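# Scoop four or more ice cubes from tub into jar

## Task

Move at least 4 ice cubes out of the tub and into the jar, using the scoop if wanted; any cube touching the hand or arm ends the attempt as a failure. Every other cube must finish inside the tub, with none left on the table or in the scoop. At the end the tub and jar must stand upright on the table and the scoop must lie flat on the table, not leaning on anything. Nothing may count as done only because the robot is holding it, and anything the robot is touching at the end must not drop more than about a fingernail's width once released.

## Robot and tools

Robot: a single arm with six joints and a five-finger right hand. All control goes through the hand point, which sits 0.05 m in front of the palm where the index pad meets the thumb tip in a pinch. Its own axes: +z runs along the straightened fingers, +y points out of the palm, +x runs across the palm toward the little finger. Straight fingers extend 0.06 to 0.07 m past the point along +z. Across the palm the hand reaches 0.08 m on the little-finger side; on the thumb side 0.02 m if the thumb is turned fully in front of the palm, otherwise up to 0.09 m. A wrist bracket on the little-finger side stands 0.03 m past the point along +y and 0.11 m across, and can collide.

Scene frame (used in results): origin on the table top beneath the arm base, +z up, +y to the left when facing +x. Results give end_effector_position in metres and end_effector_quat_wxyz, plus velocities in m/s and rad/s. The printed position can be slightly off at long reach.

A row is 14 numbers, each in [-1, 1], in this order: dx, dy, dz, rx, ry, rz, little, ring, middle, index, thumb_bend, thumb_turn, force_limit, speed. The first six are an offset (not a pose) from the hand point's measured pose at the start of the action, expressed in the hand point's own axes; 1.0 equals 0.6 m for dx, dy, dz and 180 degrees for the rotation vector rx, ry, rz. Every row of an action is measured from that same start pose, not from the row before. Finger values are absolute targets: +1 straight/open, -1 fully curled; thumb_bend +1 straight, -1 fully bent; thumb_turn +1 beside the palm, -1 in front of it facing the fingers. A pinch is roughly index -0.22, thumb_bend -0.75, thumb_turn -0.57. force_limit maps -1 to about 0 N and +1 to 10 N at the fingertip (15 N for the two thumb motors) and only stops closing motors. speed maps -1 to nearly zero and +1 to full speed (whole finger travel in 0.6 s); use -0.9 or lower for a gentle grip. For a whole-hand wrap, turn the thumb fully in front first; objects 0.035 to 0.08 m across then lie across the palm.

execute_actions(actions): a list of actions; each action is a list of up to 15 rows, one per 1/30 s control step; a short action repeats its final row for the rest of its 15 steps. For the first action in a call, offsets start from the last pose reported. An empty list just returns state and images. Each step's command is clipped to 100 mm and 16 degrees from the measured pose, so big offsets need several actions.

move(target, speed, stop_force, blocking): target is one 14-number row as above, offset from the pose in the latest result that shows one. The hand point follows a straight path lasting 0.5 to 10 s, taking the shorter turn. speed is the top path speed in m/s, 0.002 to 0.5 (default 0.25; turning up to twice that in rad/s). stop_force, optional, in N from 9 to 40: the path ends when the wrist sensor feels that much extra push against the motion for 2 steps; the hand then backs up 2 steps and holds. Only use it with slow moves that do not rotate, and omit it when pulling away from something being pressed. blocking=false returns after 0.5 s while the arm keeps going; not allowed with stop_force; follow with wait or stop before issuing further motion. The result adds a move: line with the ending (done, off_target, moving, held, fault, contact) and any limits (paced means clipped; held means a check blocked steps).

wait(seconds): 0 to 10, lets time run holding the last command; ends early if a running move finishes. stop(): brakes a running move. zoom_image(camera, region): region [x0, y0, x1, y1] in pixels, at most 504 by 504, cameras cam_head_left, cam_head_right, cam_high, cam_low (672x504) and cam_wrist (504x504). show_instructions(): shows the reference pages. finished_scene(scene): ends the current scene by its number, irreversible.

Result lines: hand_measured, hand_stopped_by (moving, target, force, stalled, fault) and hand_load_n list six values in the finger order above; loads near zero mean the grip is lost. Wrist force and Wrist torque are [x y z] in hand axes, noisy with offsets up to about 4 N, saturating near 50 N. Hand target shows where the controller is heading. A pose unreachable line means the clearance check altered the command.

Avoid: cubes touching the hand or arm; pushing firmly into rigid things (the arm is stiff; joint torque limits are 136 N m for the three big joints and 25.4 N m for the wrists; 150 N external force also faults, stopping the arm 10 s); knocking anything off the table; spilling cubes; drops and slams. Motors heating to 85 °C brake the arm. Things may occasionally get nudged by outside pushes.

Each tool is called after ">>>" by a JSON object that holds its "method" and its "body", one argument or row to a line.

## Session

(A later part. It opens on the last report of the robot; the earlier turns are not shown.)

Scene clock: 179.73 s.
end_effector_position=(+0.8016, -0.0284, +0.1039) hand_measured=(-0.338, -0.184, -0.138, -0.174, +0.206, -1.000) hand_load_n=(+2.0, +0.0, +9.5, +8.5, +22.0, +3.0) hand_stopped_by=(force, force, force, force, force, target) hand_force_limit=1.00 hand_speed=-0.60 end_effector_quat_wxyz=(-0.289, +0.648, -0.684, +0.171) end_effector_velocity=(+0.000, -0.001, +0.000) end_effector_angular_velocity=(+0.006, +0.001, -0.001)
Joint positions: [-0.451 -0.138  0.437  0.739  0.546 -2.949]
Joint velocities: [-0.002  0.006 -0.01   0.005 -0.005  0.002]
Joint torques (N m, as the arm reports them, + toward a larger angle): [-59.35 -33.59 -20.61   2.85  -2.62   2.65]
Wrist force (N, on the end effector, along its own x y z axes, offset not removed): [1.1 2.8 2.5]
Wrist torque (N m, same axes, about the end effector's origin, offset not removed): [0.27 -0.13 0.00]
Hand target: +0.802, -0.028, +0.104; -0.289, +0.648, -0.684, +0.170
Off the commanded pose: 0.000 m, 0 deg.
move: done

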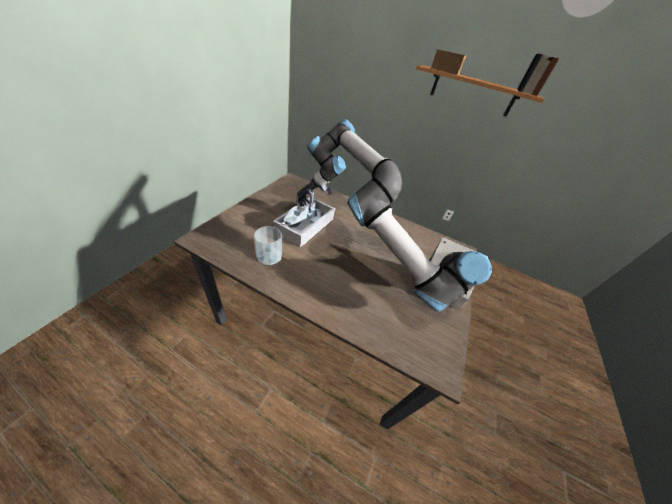

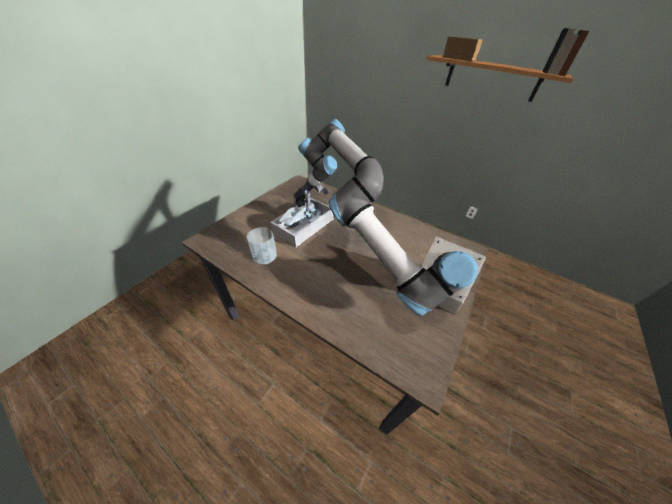

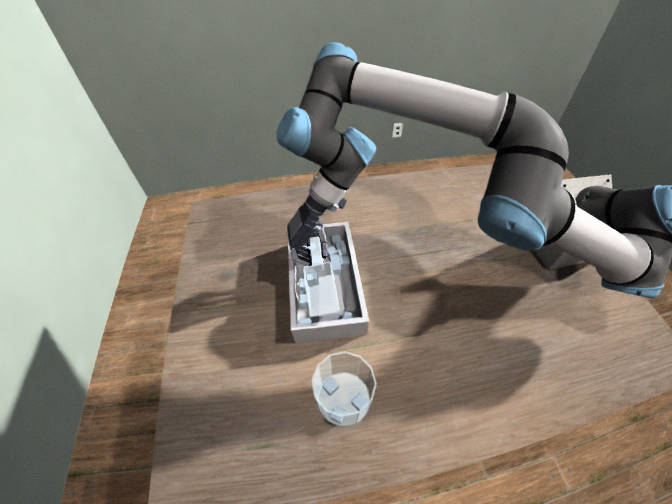

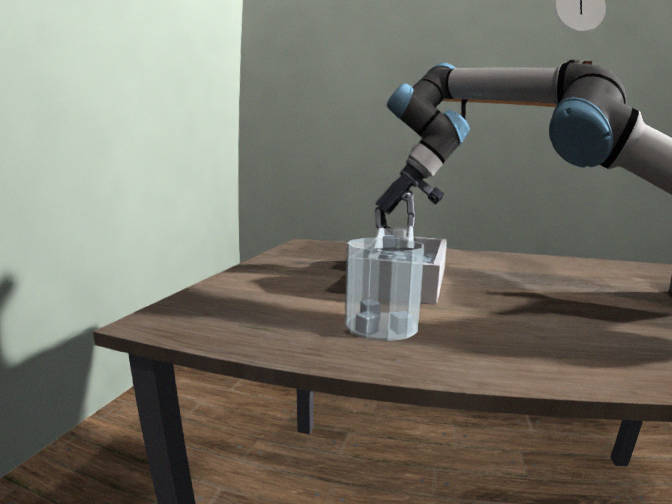

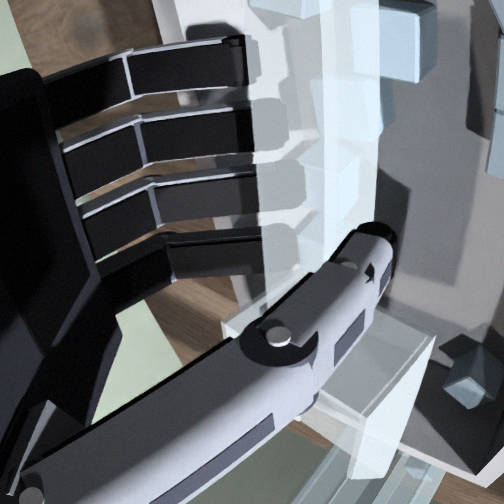

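>>> {"method": "move", "body": {
  "target": [-0.127,-0.09,-0.117,0.04,0,0,-1,-1,-0.95,-1,-0.95,-1,1,-0.6],
  "speed": 0.1
}}

>>> {"method": "move", "body": {
  "target": [-0.17,0.027,0.015,0,0,0,-1,-1,-0.95,-1,-0.95,-1,1,-0.6],
  "speed": 0.1
}}

>>> {"method": "move", "body": {
  "target": [-0.02,-0.04,-0.04,0,0.157,-0.157,-1,-1,-0.95,-1,-0.95,-1,1,-0.6],
  "speed": 0.1
}}

>>> {"method": "move", "body": {
  "target": [0,0,0,0,-0.118,0.118,-1,-1,-0.95,-1,-0.95,-1,1,-0.6]
}}

>>> {"method": "move", "body": {
  "target": [0,0.2,-0.2,0,0,0,-1,-1,-0.95,-1,-0.95,-1,1,-0.6]
}}

>>> {"method": "move", "body": {
  "target": [0,0.27,0.15,0,0,0,-1,-1,-0.95,-1,-0.95,-1,1,-0.6],
  "speed": 0.2
}}

>>> {"method": "move", "body": {
  "target": [0,0.03,0.03,0,0,0,-1,-1,-0.95,-1,-0.95,-1,1,-0.6],
  "speed": 0.02,
  "stop_force": 9
}}

>>> {"method": "move", "body": {
  "target": [0,0,0,0,0,0,0.5,0.5,0.4,0.3,0.5,-1,1,-0.3]
}}

>>> {"method": "move", "body": {
  "target": [0,-0.1,-0.1,0,0,0,0.5,0.5,0.4,0.3,0.5,-1,1,-0.3],
  "speed": 0.1
}}

Scene clock: 200.80 s.
end_effector_position=(+0.8005, +0.0311, +0.2044) hand_measured=(-0.338, -0.184, -0.138, -0.174, +0.206, -1.000) hand_load_n=(+2.0, +0.0, +9.5, +8.5, +22.0, +3.0) hand_stopped_by=(force, force, force, force, force, target) hand_force_limit=1.00 hand_speed=-0.60 end_effector_quat_wxyz=(-0.329, +0.629, -0.672, +0.213) end_effector_velocity=(-0.001, -0.000, +0.000) end_effector_angular_velocity=(+0.001, -0.001, -0.001)
Joint positions: [-0.492 -0.429  0.727  0.562  0.555 -2.815]
Joint velocities: [-0.001 -0.002  0.004 -0.003 -0.001  0.001]
Joint torques (N m, as the arm reports them, + toward a larger angle): [-55.28 -53.91  -5.55  -1.88   2.35   2.89]
Wrist force (N, on the end effector, along its own x y z axes, offset not removed): [3.0 3.7 0.9]
Wrist torque (N m, same axes, about the end effector's origin, offset not removed): [0.47 -0.18 0.19]
Hand target: +0.801, +0.031, +0.204; -0.329, +0.629, -0.672, +0.213
Off the commanded pose: 0.000 m, 0 deg.
move: done

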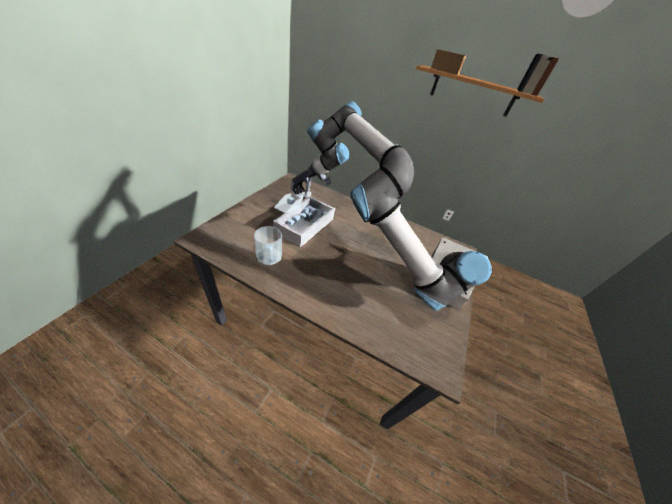

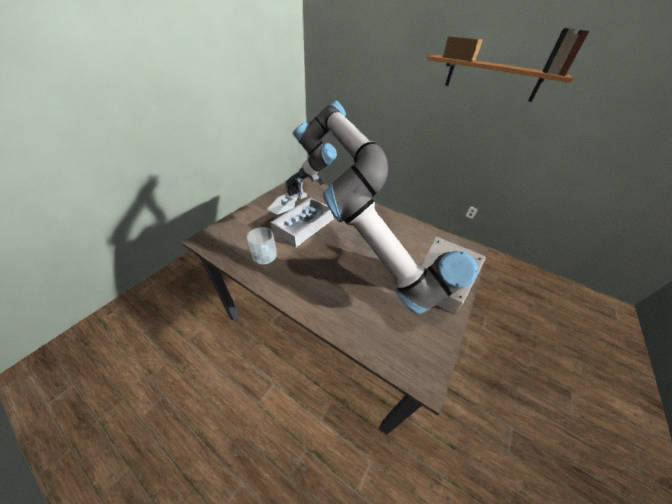

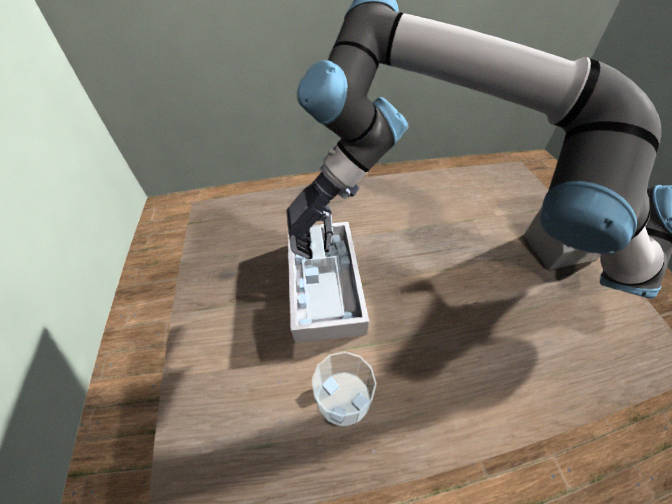

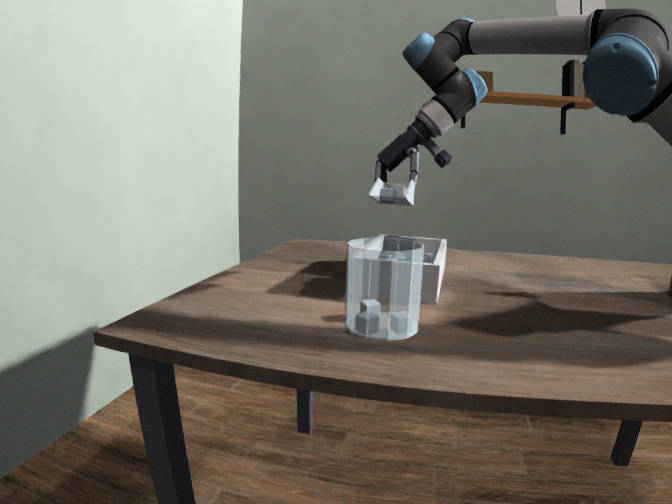

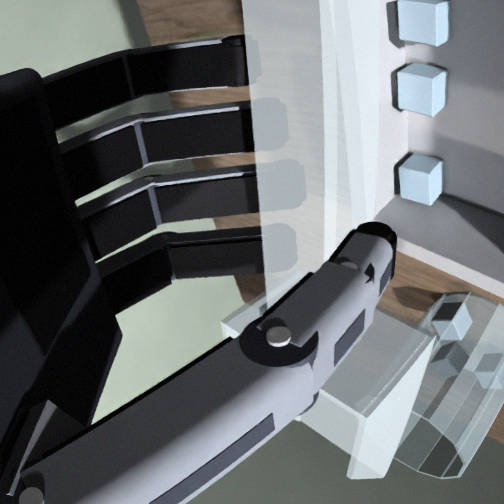

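Scene clock: 202.23 s.
end_effector_position=(+0.7948, +0.1346, +0.2047) hand_measured=(-0.338, -0.184, -0.138, -0.174, +0.206, -1.000) hand_load_n=(+2.0, +0.0, +9.5, +8.5, +22.0, +3.0) hand_stopped_by=(force, force, force, force, force, target) hand_force_limit=1.00 hand_speed=-0.60 end_effector_quat_wxyz=(-0.329, +0.629, -0.672, +0.213) end_effector_velocity=(+0.001, +0.002, +0.001) end_effector_angular_velocity=(-0.003, -0.003, +0.002)
Joint positions: [-0.398 -0.603  0.857  0.503  0.619 -2.692]
Joint velocities: [ 0.002 -0.003 -0.001 -0.001  0.003  0.002]
Joint torques (N m, as the arm reports them, + toward a larger angle): [-37.97 -49.6   -7.03  -1.89   2.43   2.8 ]
Wrist force (N, on the end effector, along its own x y z axes, offset not removed): [0.3 4.7 1.5]
Wrist torque (N m, same axes, about the end effector's origin, offset not removed): [0.46 -0.01 0.08]
Hand target: +0.795, +0.135, +0.205; -0.329, +0.629, -0.672, +0.213
Off the commanded pose: 0.000 m, 0 deg.
move: done

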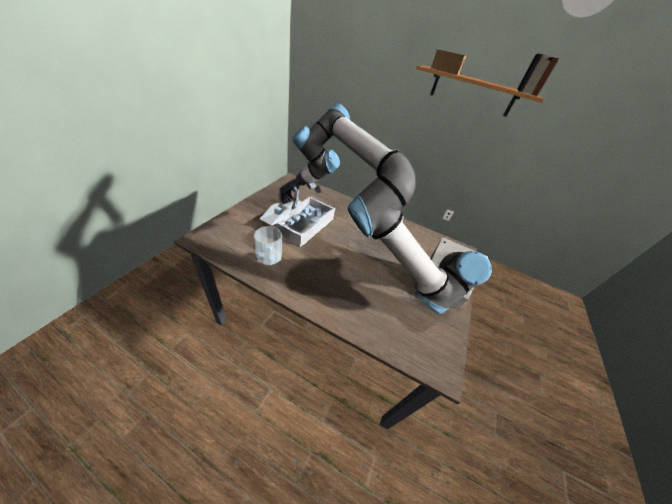

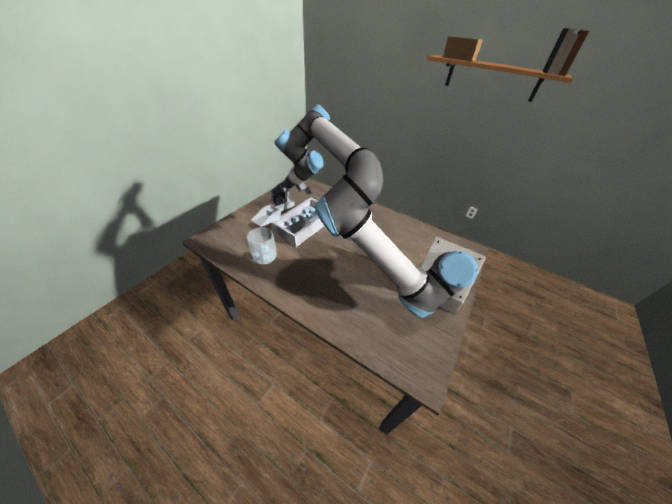

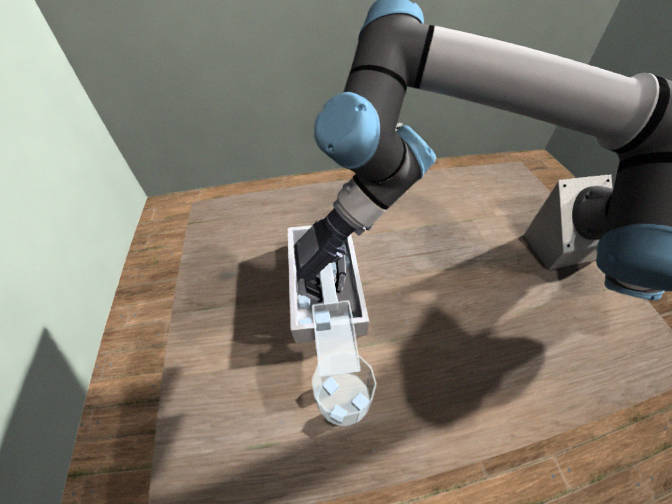

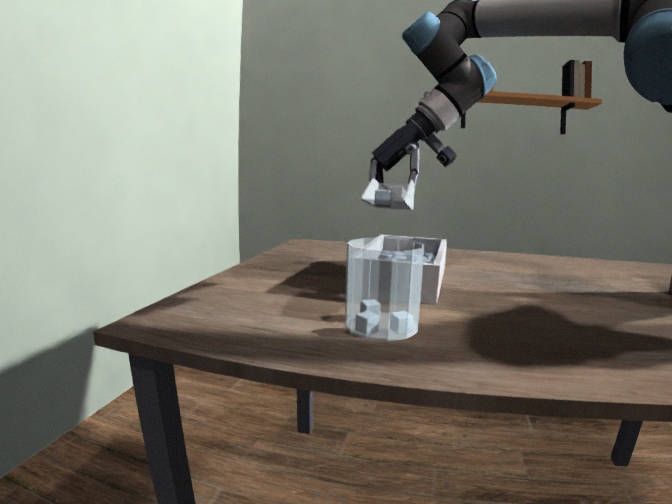

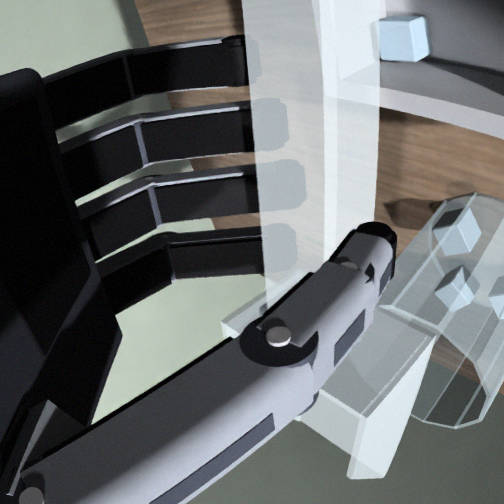

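Scene clock: 206.03 s.
end_effector_position=(+0.7946, +0.1405, +0.2404) hand_measured=(-0.338, -0.184, -0.138, -0.174, +0.206, -1.000) hand_load_n=(+2.0, +0.0, +9.5, +8.5, +22.0, +3.0) hand_stopped_by=(force, force, force, force, force, target) hand_force_limit=1.00 hand_speed=-0.60 end_effector_quat_wxyz=(-0.096, +0.702, -0.559, +0.432) end_effector_velocity=(-0.000, -0.001, +0.001) end_effector_angular_velocity=(-0.006, +0.000, -0.002)
Joint positions: [-0.27  -0.691  0.692  0.817  1.187 -3.16 ]
Joint velocities: [ 0.     0.    -0.001  0.003  0.006 -0.004]
Joint torques (N m, as the arm reports them, + toward a larger angle): [-37.06 -49.48 -20.2    2.49   3.21  -2.64]
Wrist force (N, on the end effector, along its own x y z axes, offset not removed): [0.0 5.5 1.4]
Wrist torque (N m, same axes, about the end effector's origin, offset not removed): [0.79 0.04 0.18]
Hand target: +0.795, +0.141, +0.240; -0.095, +0.702, -0.559, +0.432
Off the commanded pose: 0.000 m, 0 deg.
move: done

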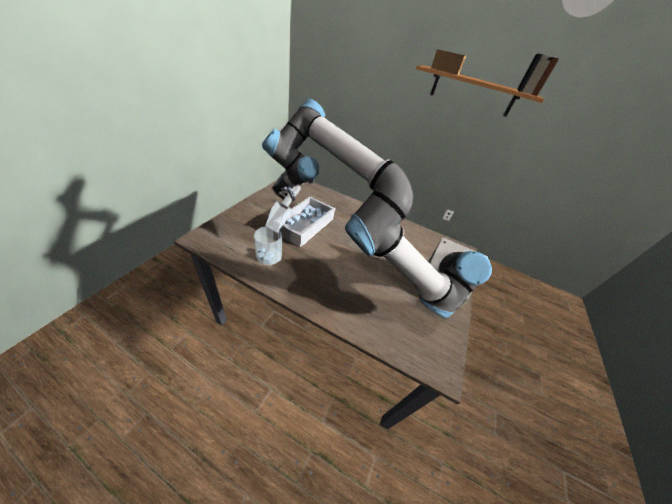

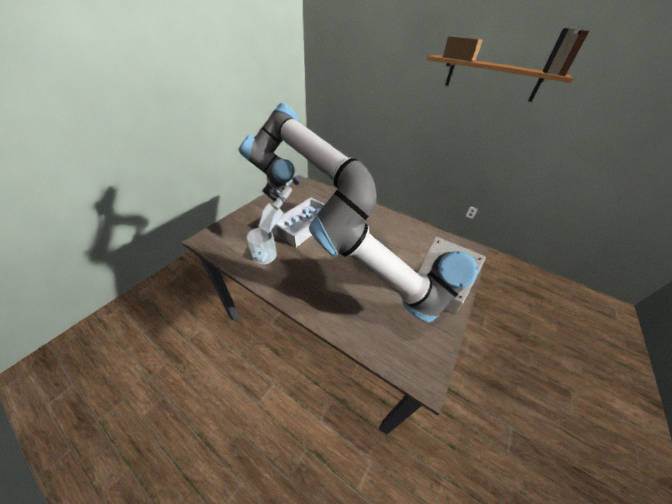

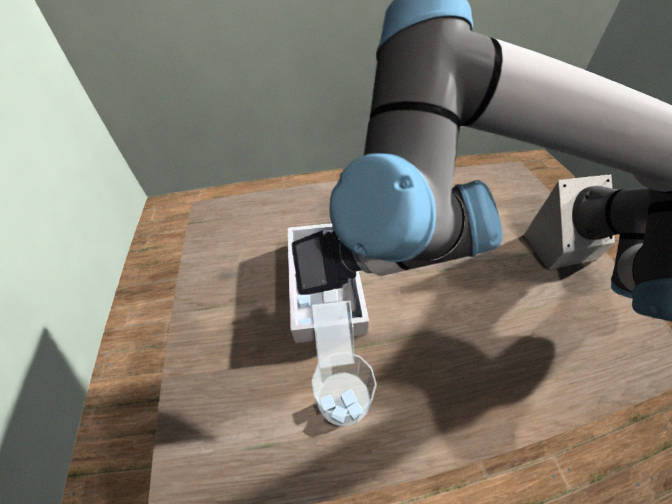

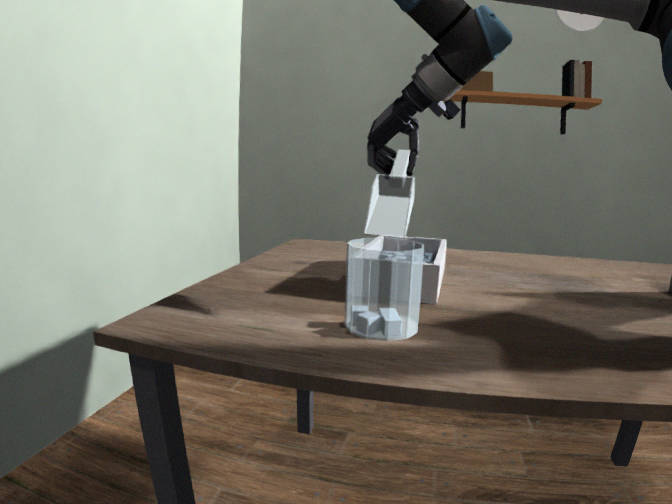

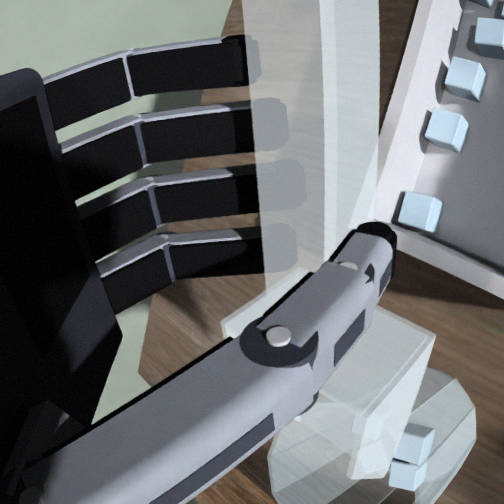

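Scene clock: 207.53 s.
end_effector_position=(+0.7946, +0.1403, +0.2401) hand_measured=(-0.338, -0.184, -0.138, -0.174, +0.206, -1.000) hand_load_n=(+2.0, +0.0, +9.5, +8.5, +22.0, +3.0) hand_stopped_by=(force, force, force, force, force, target) hand_force_limit=1.00 hand_speed=-0.60 end_effector_quat_wxyz=(-0.274, +0.654, -0.651, +0.271) end_effector_velocity=(-0.000, -0.001, +0.000) end_effector_angular_velocity=(+0.007, -0.002, -0.003)
Joint positions: [-0.4   -0.623  0.748  0.703  0.733 -2.871]
Joint velocities: [-0.002 -0.001  0.007 -0.008 -0.004  0.008]
Joint torques (N m, as the arm reports them, + toward a larger angle): [-53.29 -49.33  -5.65  -1.81  -2.19   2.88]
Wrist force (N, on the end effector, along its own x y z axes, offset not removed): [3.1 3.1 1.2]
Wrist torque (N m, same axes, about the end effector's origin, offset not removed): [0.25 -0.43 0.25]
Hand target: +0.795, +0.140, +0.240; -0.274, +0.654, -0.651, +0.271
Off the commanded pose: 0.000 m, 0 deg.
move: done

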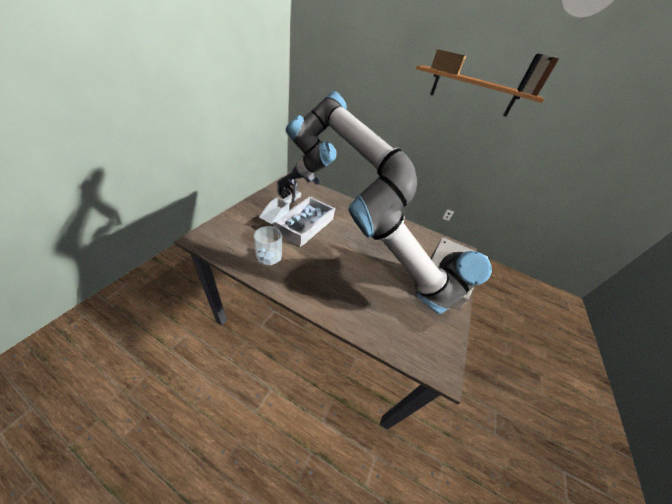

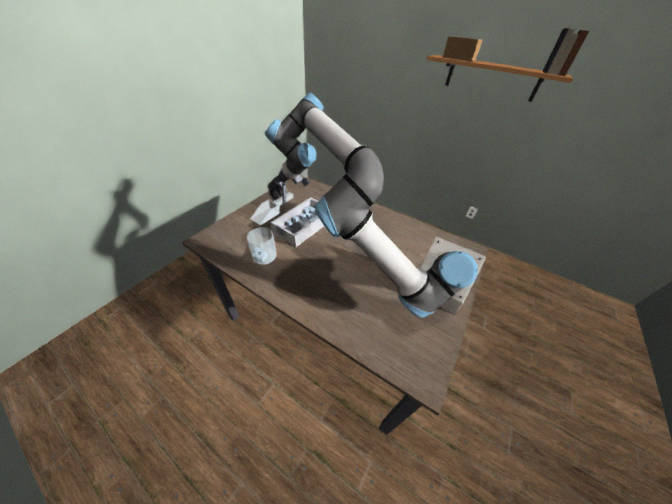

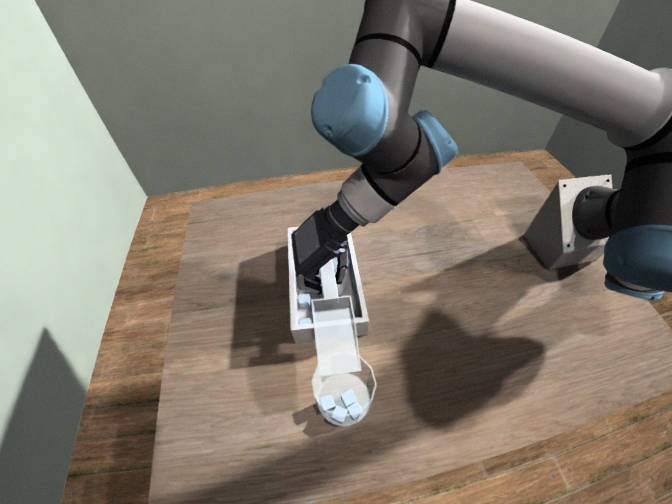

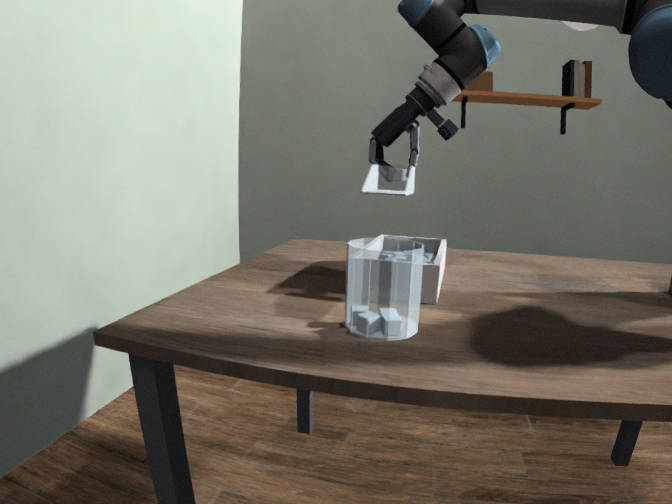

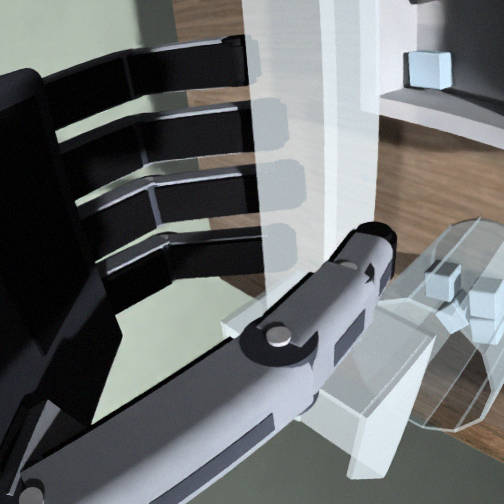

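Scene clock: 208.77 s.
end_effector_position=(+0.6251, +0.1392, +0.2394) hand_measured=(-0.338, -0.184, -0.138, -0.174, +0.206, -1.000) hand_load_n=(+2.0, +0.0, +9.5, +8.5, +22.0, +3.0) hand_stopped_by=(force, force, force, force, force, target) hand_force_limit=1.00 hand_speed=-0.60 end_effector_quat_wxyz=(-0.273, +0.654, -0.651, +0.271) end_effector_velocity=(-0.001, -0.000, +0.002) end_effector_angular_velocity=(-0.001, -0.004, +0.000)
Joint positions: [-0.535 -1.02   1.482  0.496  0.648 -3.037]
Joint velocities: [-0.003 -0.005  0.005 -0.004 -0.001  0.   ]
Joint torques (N m, as the arm reports them, + toward a larger angle): [-41.84 -33.93  -6.72  -1.59  -2.34  -1.6 ]
Wrist force (N, on the end effector, along its own x y z axes, offset not removed): [1.1 2.4 0.7]
Wrist torque (N m, same axes, about the end effector's origin, offset not removed): [0.27 -0.19 -0.03]
Hand target: +0.625, +0.139, +0.239; -0.273, +0.654, -0.651, +0.271
Off the commanded pose: 0.000 m, 0 deg.
move: done

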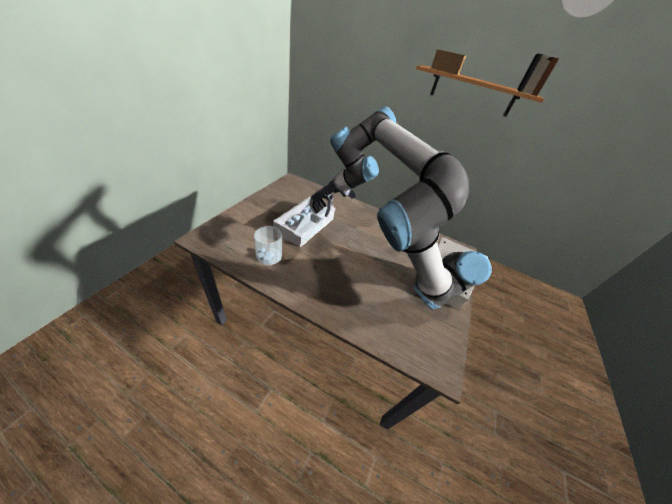

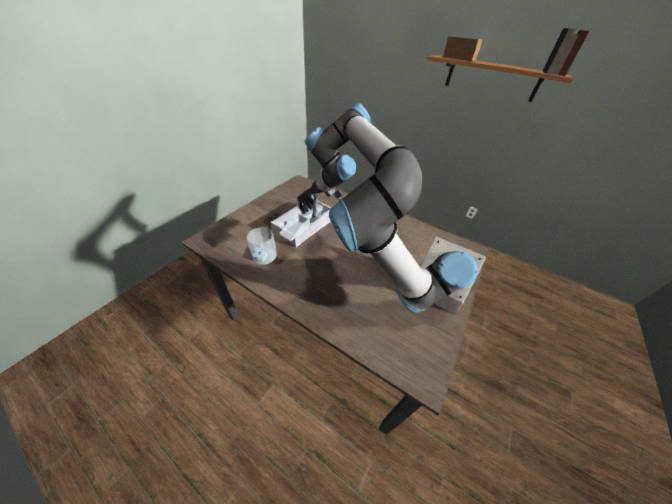

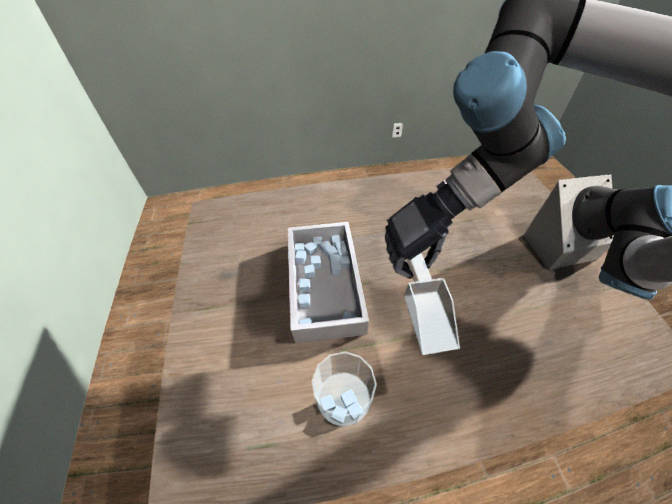

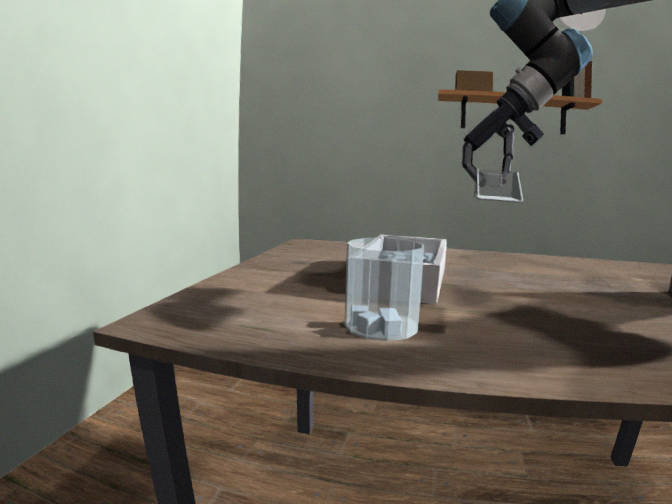

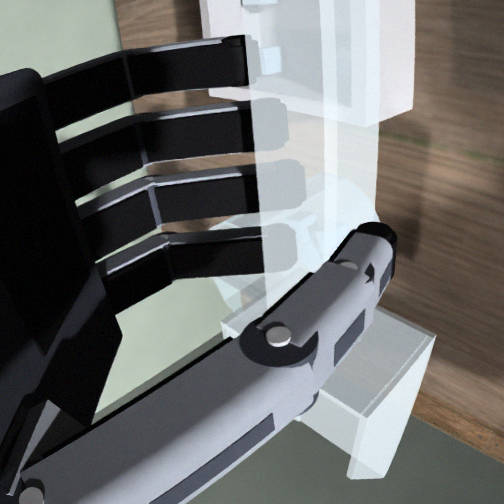

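Scene clock: 210.20 s.
end_effector_position=(+0.5751, +0.1395, +0.0611) hand_measured=(-0.338, -0.184, -0.138, -0.174, +0.206, -1.000) hand_load_n=(+2.0, +0.0, +9.5, +8.5, +22.0, +3.0) hand_stopped_by=(force, force, force, force, force, target) hand_force_limit=1.00 hand_speed=-0.60 end_effector_quat_wxyz=(-0.274, +0.654, -0.651, +0.271) end_effector_velocity=(-0.001, -0.000, -0.002) end_effector_angular_velocity=(+0.001, +0.000, -0.002)
Joint positions: [-0.331 -1.021  1.842 -0.044  0.78  -2.799]
Joint velocities: [ 0.002  0.001  0.003 -0.005  0.002  0.003]
Joint torques (N m, as the arm reports them, + toward a larger angle): [-23.18  -8.41  -4.72  -1.7    2.51   2.83]
Wrist force (N, on the end effector, along its own x y z axes, offset not removed): [0.8 1.3 1.2]
Wrist torque (N m, same axes, about the end effector's origin, offset not removed): [-0.13 -0.16 0.10]
Hand target: +0.575, +0.139, +0.061; -0.274, +0.654, -0.651, +0.271
Off the commanded pose: 0.000 m, 0 deg.
move: done

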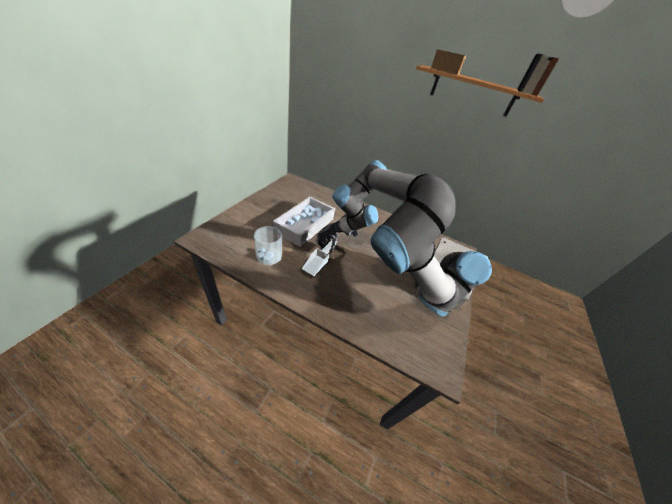

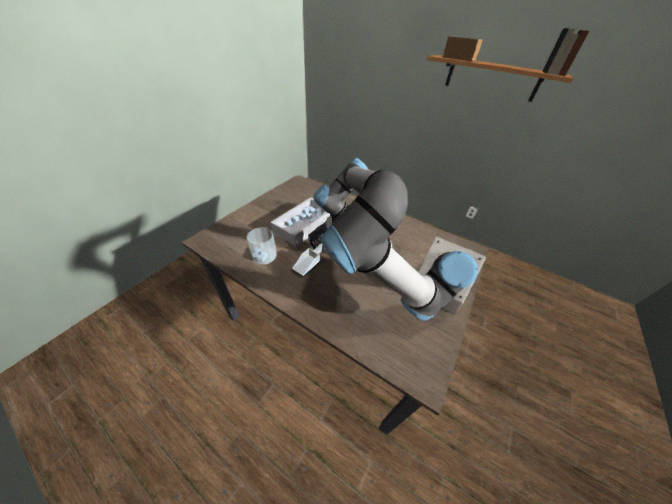

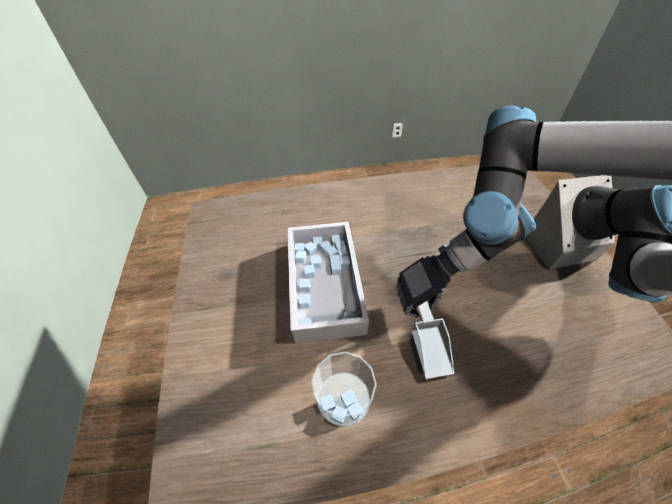

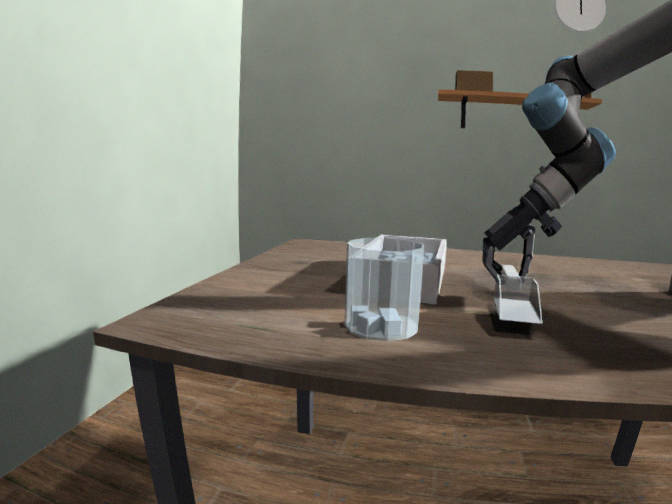

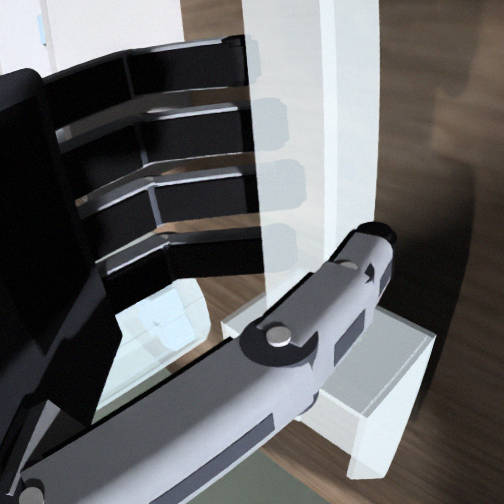

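Scene clock: 211.73 s.
end_effector_position=(+0.5752, +0.1396, +0.0358) hand_measured=(-0.338, -0.184, -0.138, -0.174, +0.206, -1.000) hand_load_n=(+4.0, +0.0, +9.5, +8.5, +21.5, +2.5) hand_stopped_by=(force, force, force, force, force, target) hand_force_limit=1.00 hand_speed=-0.60 end_effector_quat_wxyz=(-0.274, +0.654, -0.651, +0.271) end_effector_velocity=(+0.000, -0.000, -0.001) end_effector_angular_velocity=(-0.000, -0.001, -0.001)
Joint positions: [-0.291 -0.995  1.855 -0.111  0.809 -2.76 ]
Joint velocities: [ 0.002  0.002  0.    -0.004  0.002  0.002]
Joint torques (N m, as the arm reports them, + toward a larger angle): [-22.32  -8.6   -2.34  -1.53   2.78   2.69]
Wrist force (N, on the end effector, along its own x y z axes, offset not removed): [2.7 -0.4 -0.1]
Wrist torque (N m, same axes, about the end effector's origin, offset not removed): [0.10 -0.48 0.25]
Hand target: +0.575, +0.140, +0.036; -0.274, +0.654, -0.651, +0.271
Off the commanded pose: 0.000 m, 0 deg.
move: done

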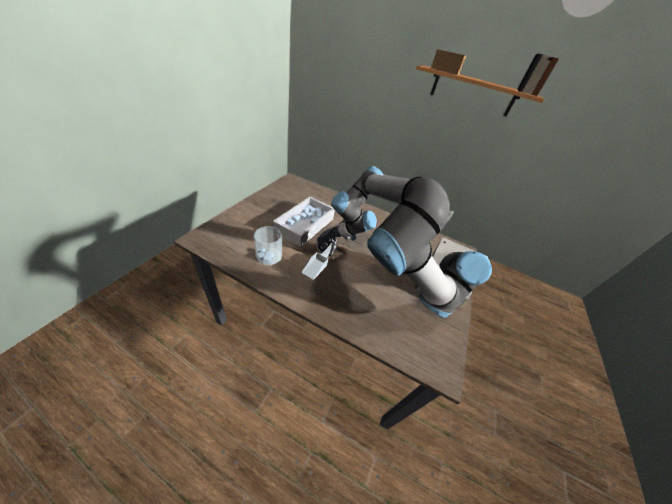

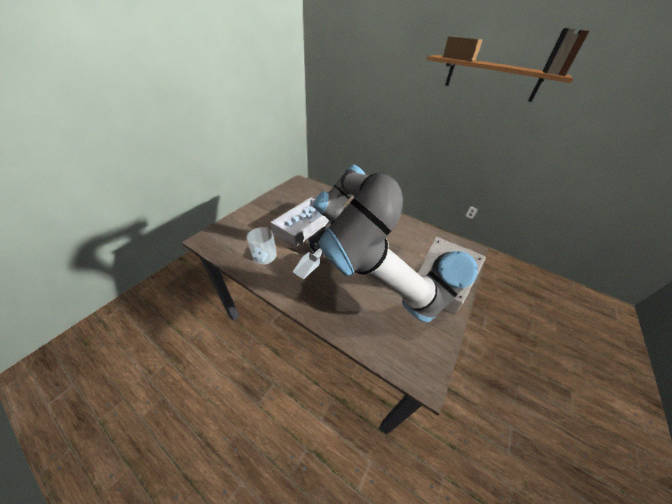

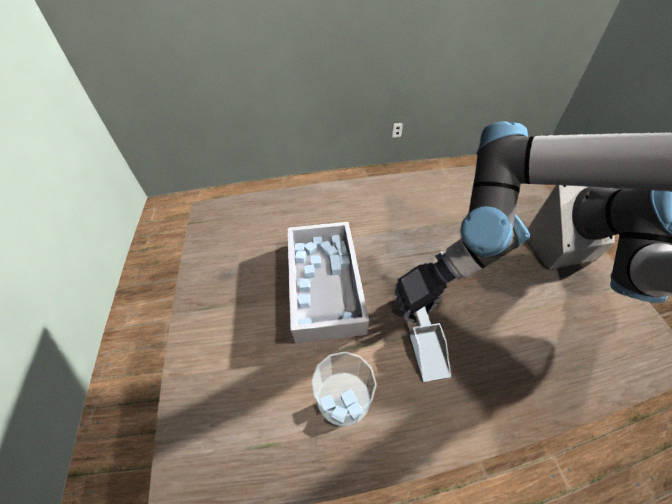

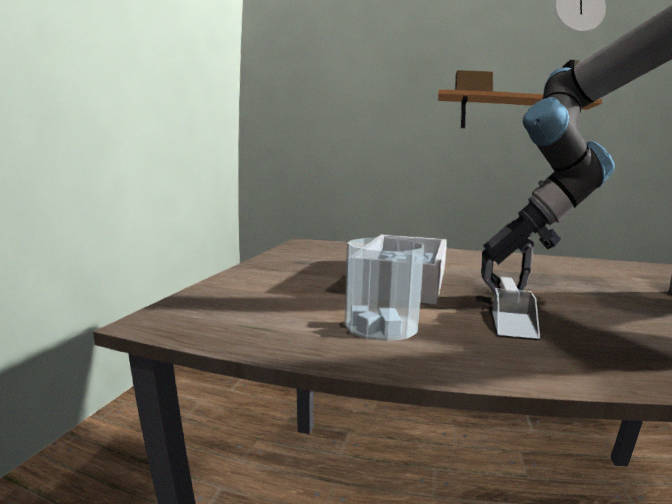

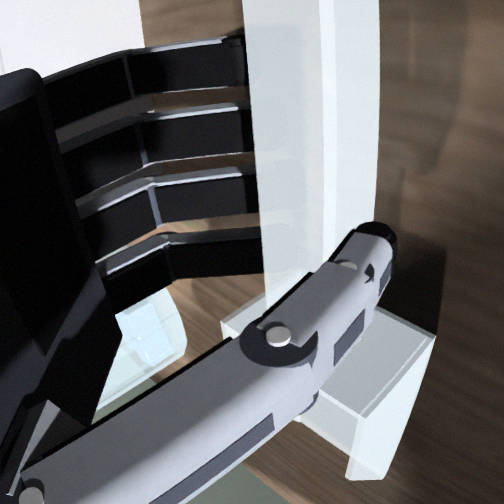

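Scene clock: 212.73 s.
end_effector_position=(+0.5752, +0.1396, +0.0357) hand_measured=(+0.500, +0.500, +0.400, +0.300, +0.500, -1.000) hand_load_n=(+0.0, +0.0, +0.0, +0.0, +0.0, +0.0) hand_stopped_by=(target, target, target, target, target, target) hand_force_limit=1.00 hand_speed=-0.30 end_effector_quat_wxyz=(-0.274, +0.654, -0.651, +0.271) end_effector_velocity=(+0.001, -0.001, +0.001) end_effector_angular_velocity=(+0.000, -0.001, -0.001)
Joint positions: [-0.291 -0.995  1.855 -0.111  0.81  -2.76 ]
Joint velocities: [-0.001  0.    -0.001  0.     0.     0.001]
Joint torques (N m, as the arm reports them, + toward a larger angle): [-39.2  -27.66  -9.26   2.49  -1.47  -1.95]
Wrist force (N, on the end effector, along its own x y z axes, offset not removed): [-1.9 2.1 0.1]
Wrist torque (N m, same axes, about the end effector's origin, offset not removed): [0.28 0.29 -0.01]
Hand target: +0.575, +0.140, +0.036; -0.274, +0.654, -0.651, +0.271
Off the commanded pose: 0.000 m, 0 deg.
move: done

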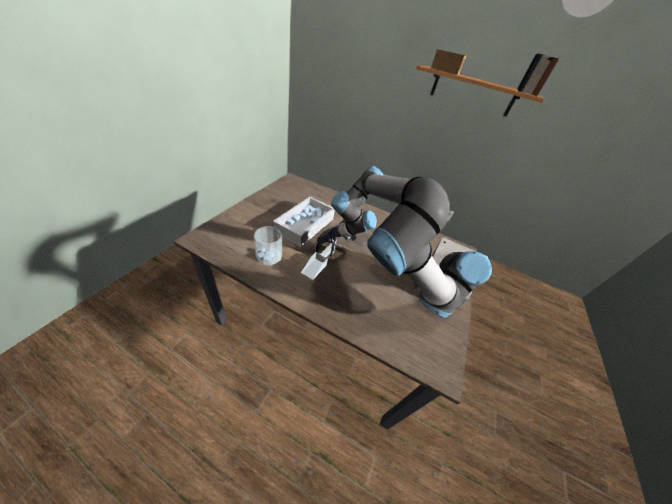

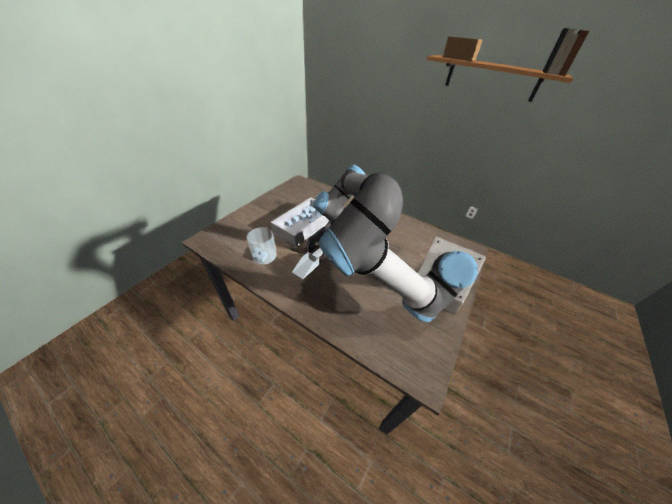

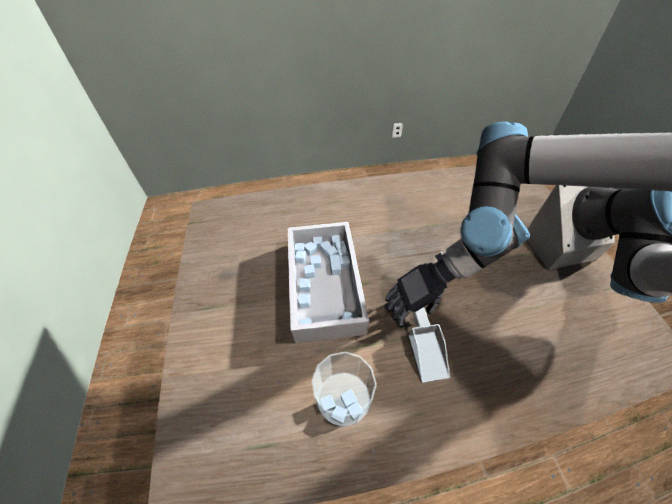

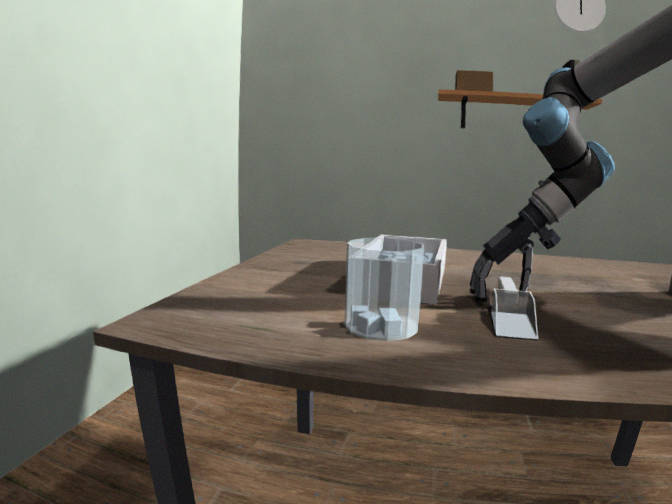

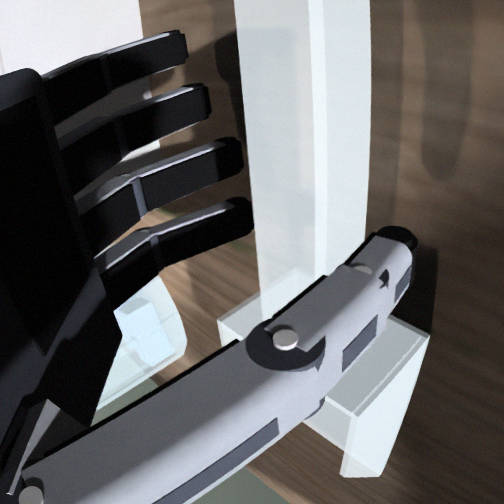

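Scene clock: 214.00 s.
end_effector_position=(+0.5748, +0.1393, +0.1205) hand_measured=(+0.500, +0.500, +0.400, +0.300, +0.500, -1.000) hand_load_n=(+0.0, +0.0, +0.0, +0.0, +0.0, +0.0) hand_stopped_by=(target, target, target, target, target, target) hand_force_limit=1.00 hand_speed=-0.30 end_effector_quat_wxyz=(-0.273, +0.654, -0.651, +0.271) end_effector_velocity=(+0.000, -0.000, +0.001) end_effector_angular_velocity=(-0.001, +0.000, +0.001)
Joint positions: [-0.424 -1.069  1.796  0.123  0.716 -2.899]
Joint velocities: [-0.002  0.    -0.002  0.004 -0.002 -0.004]
Joint torques (N m, as the arm reports them, + toward a larger angle): [-40.18 -33.5  -20.23   2.68  -1.98  -2.79]
Wrist force (N, on the end effector, along its own x y z axes, offset not removed): [-0.1 2.1 -0.8]
Wrist torque (N m, same axes, about the end effector's origin, offset not removed): [0.29 0.15 0.04]
Hand target: +0.575, +0.139, +0.121; -0.273, +0.654, -0.651, +0.271
Off the commanded pose: 0.000 m, 0 deg.
move: done

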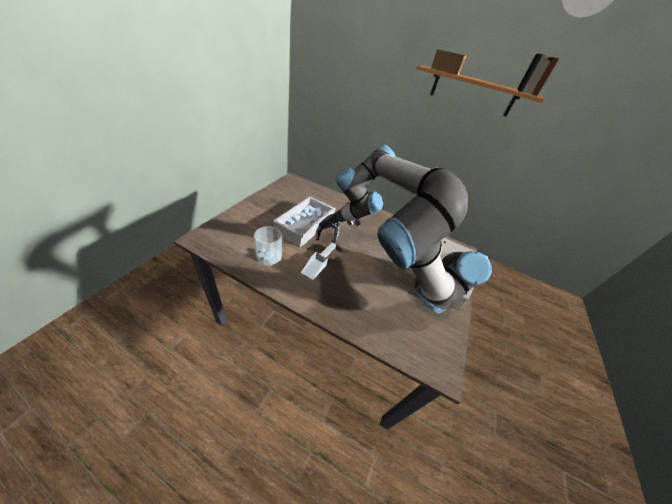

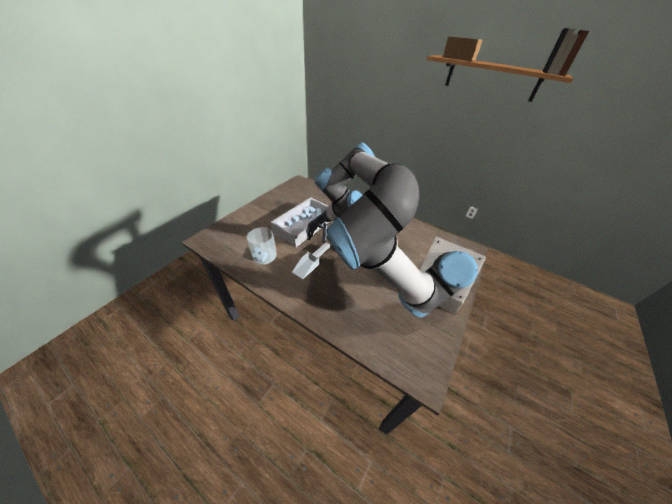

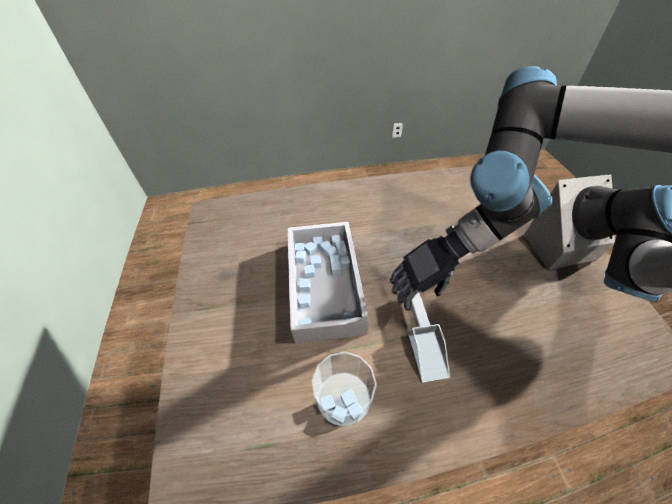

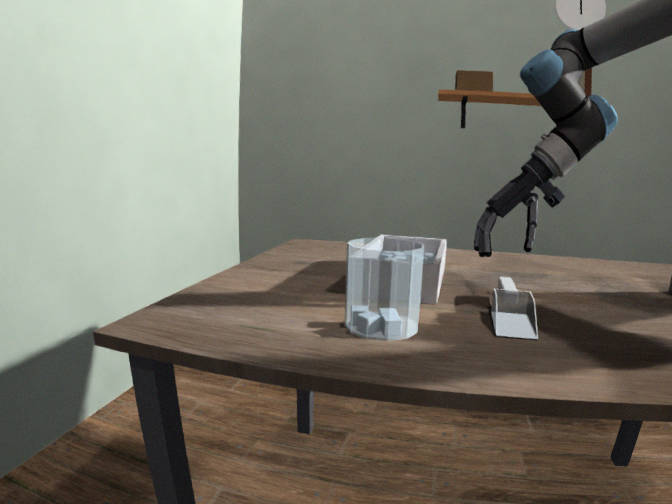

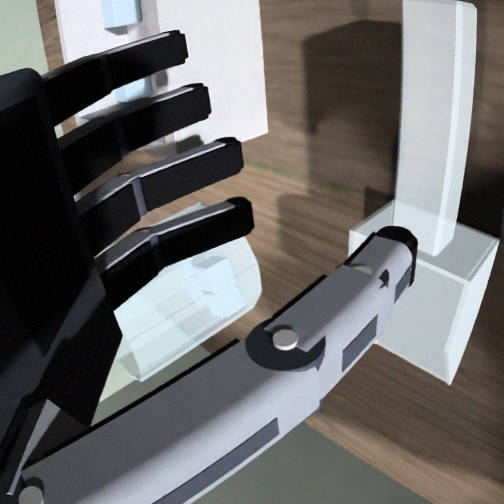

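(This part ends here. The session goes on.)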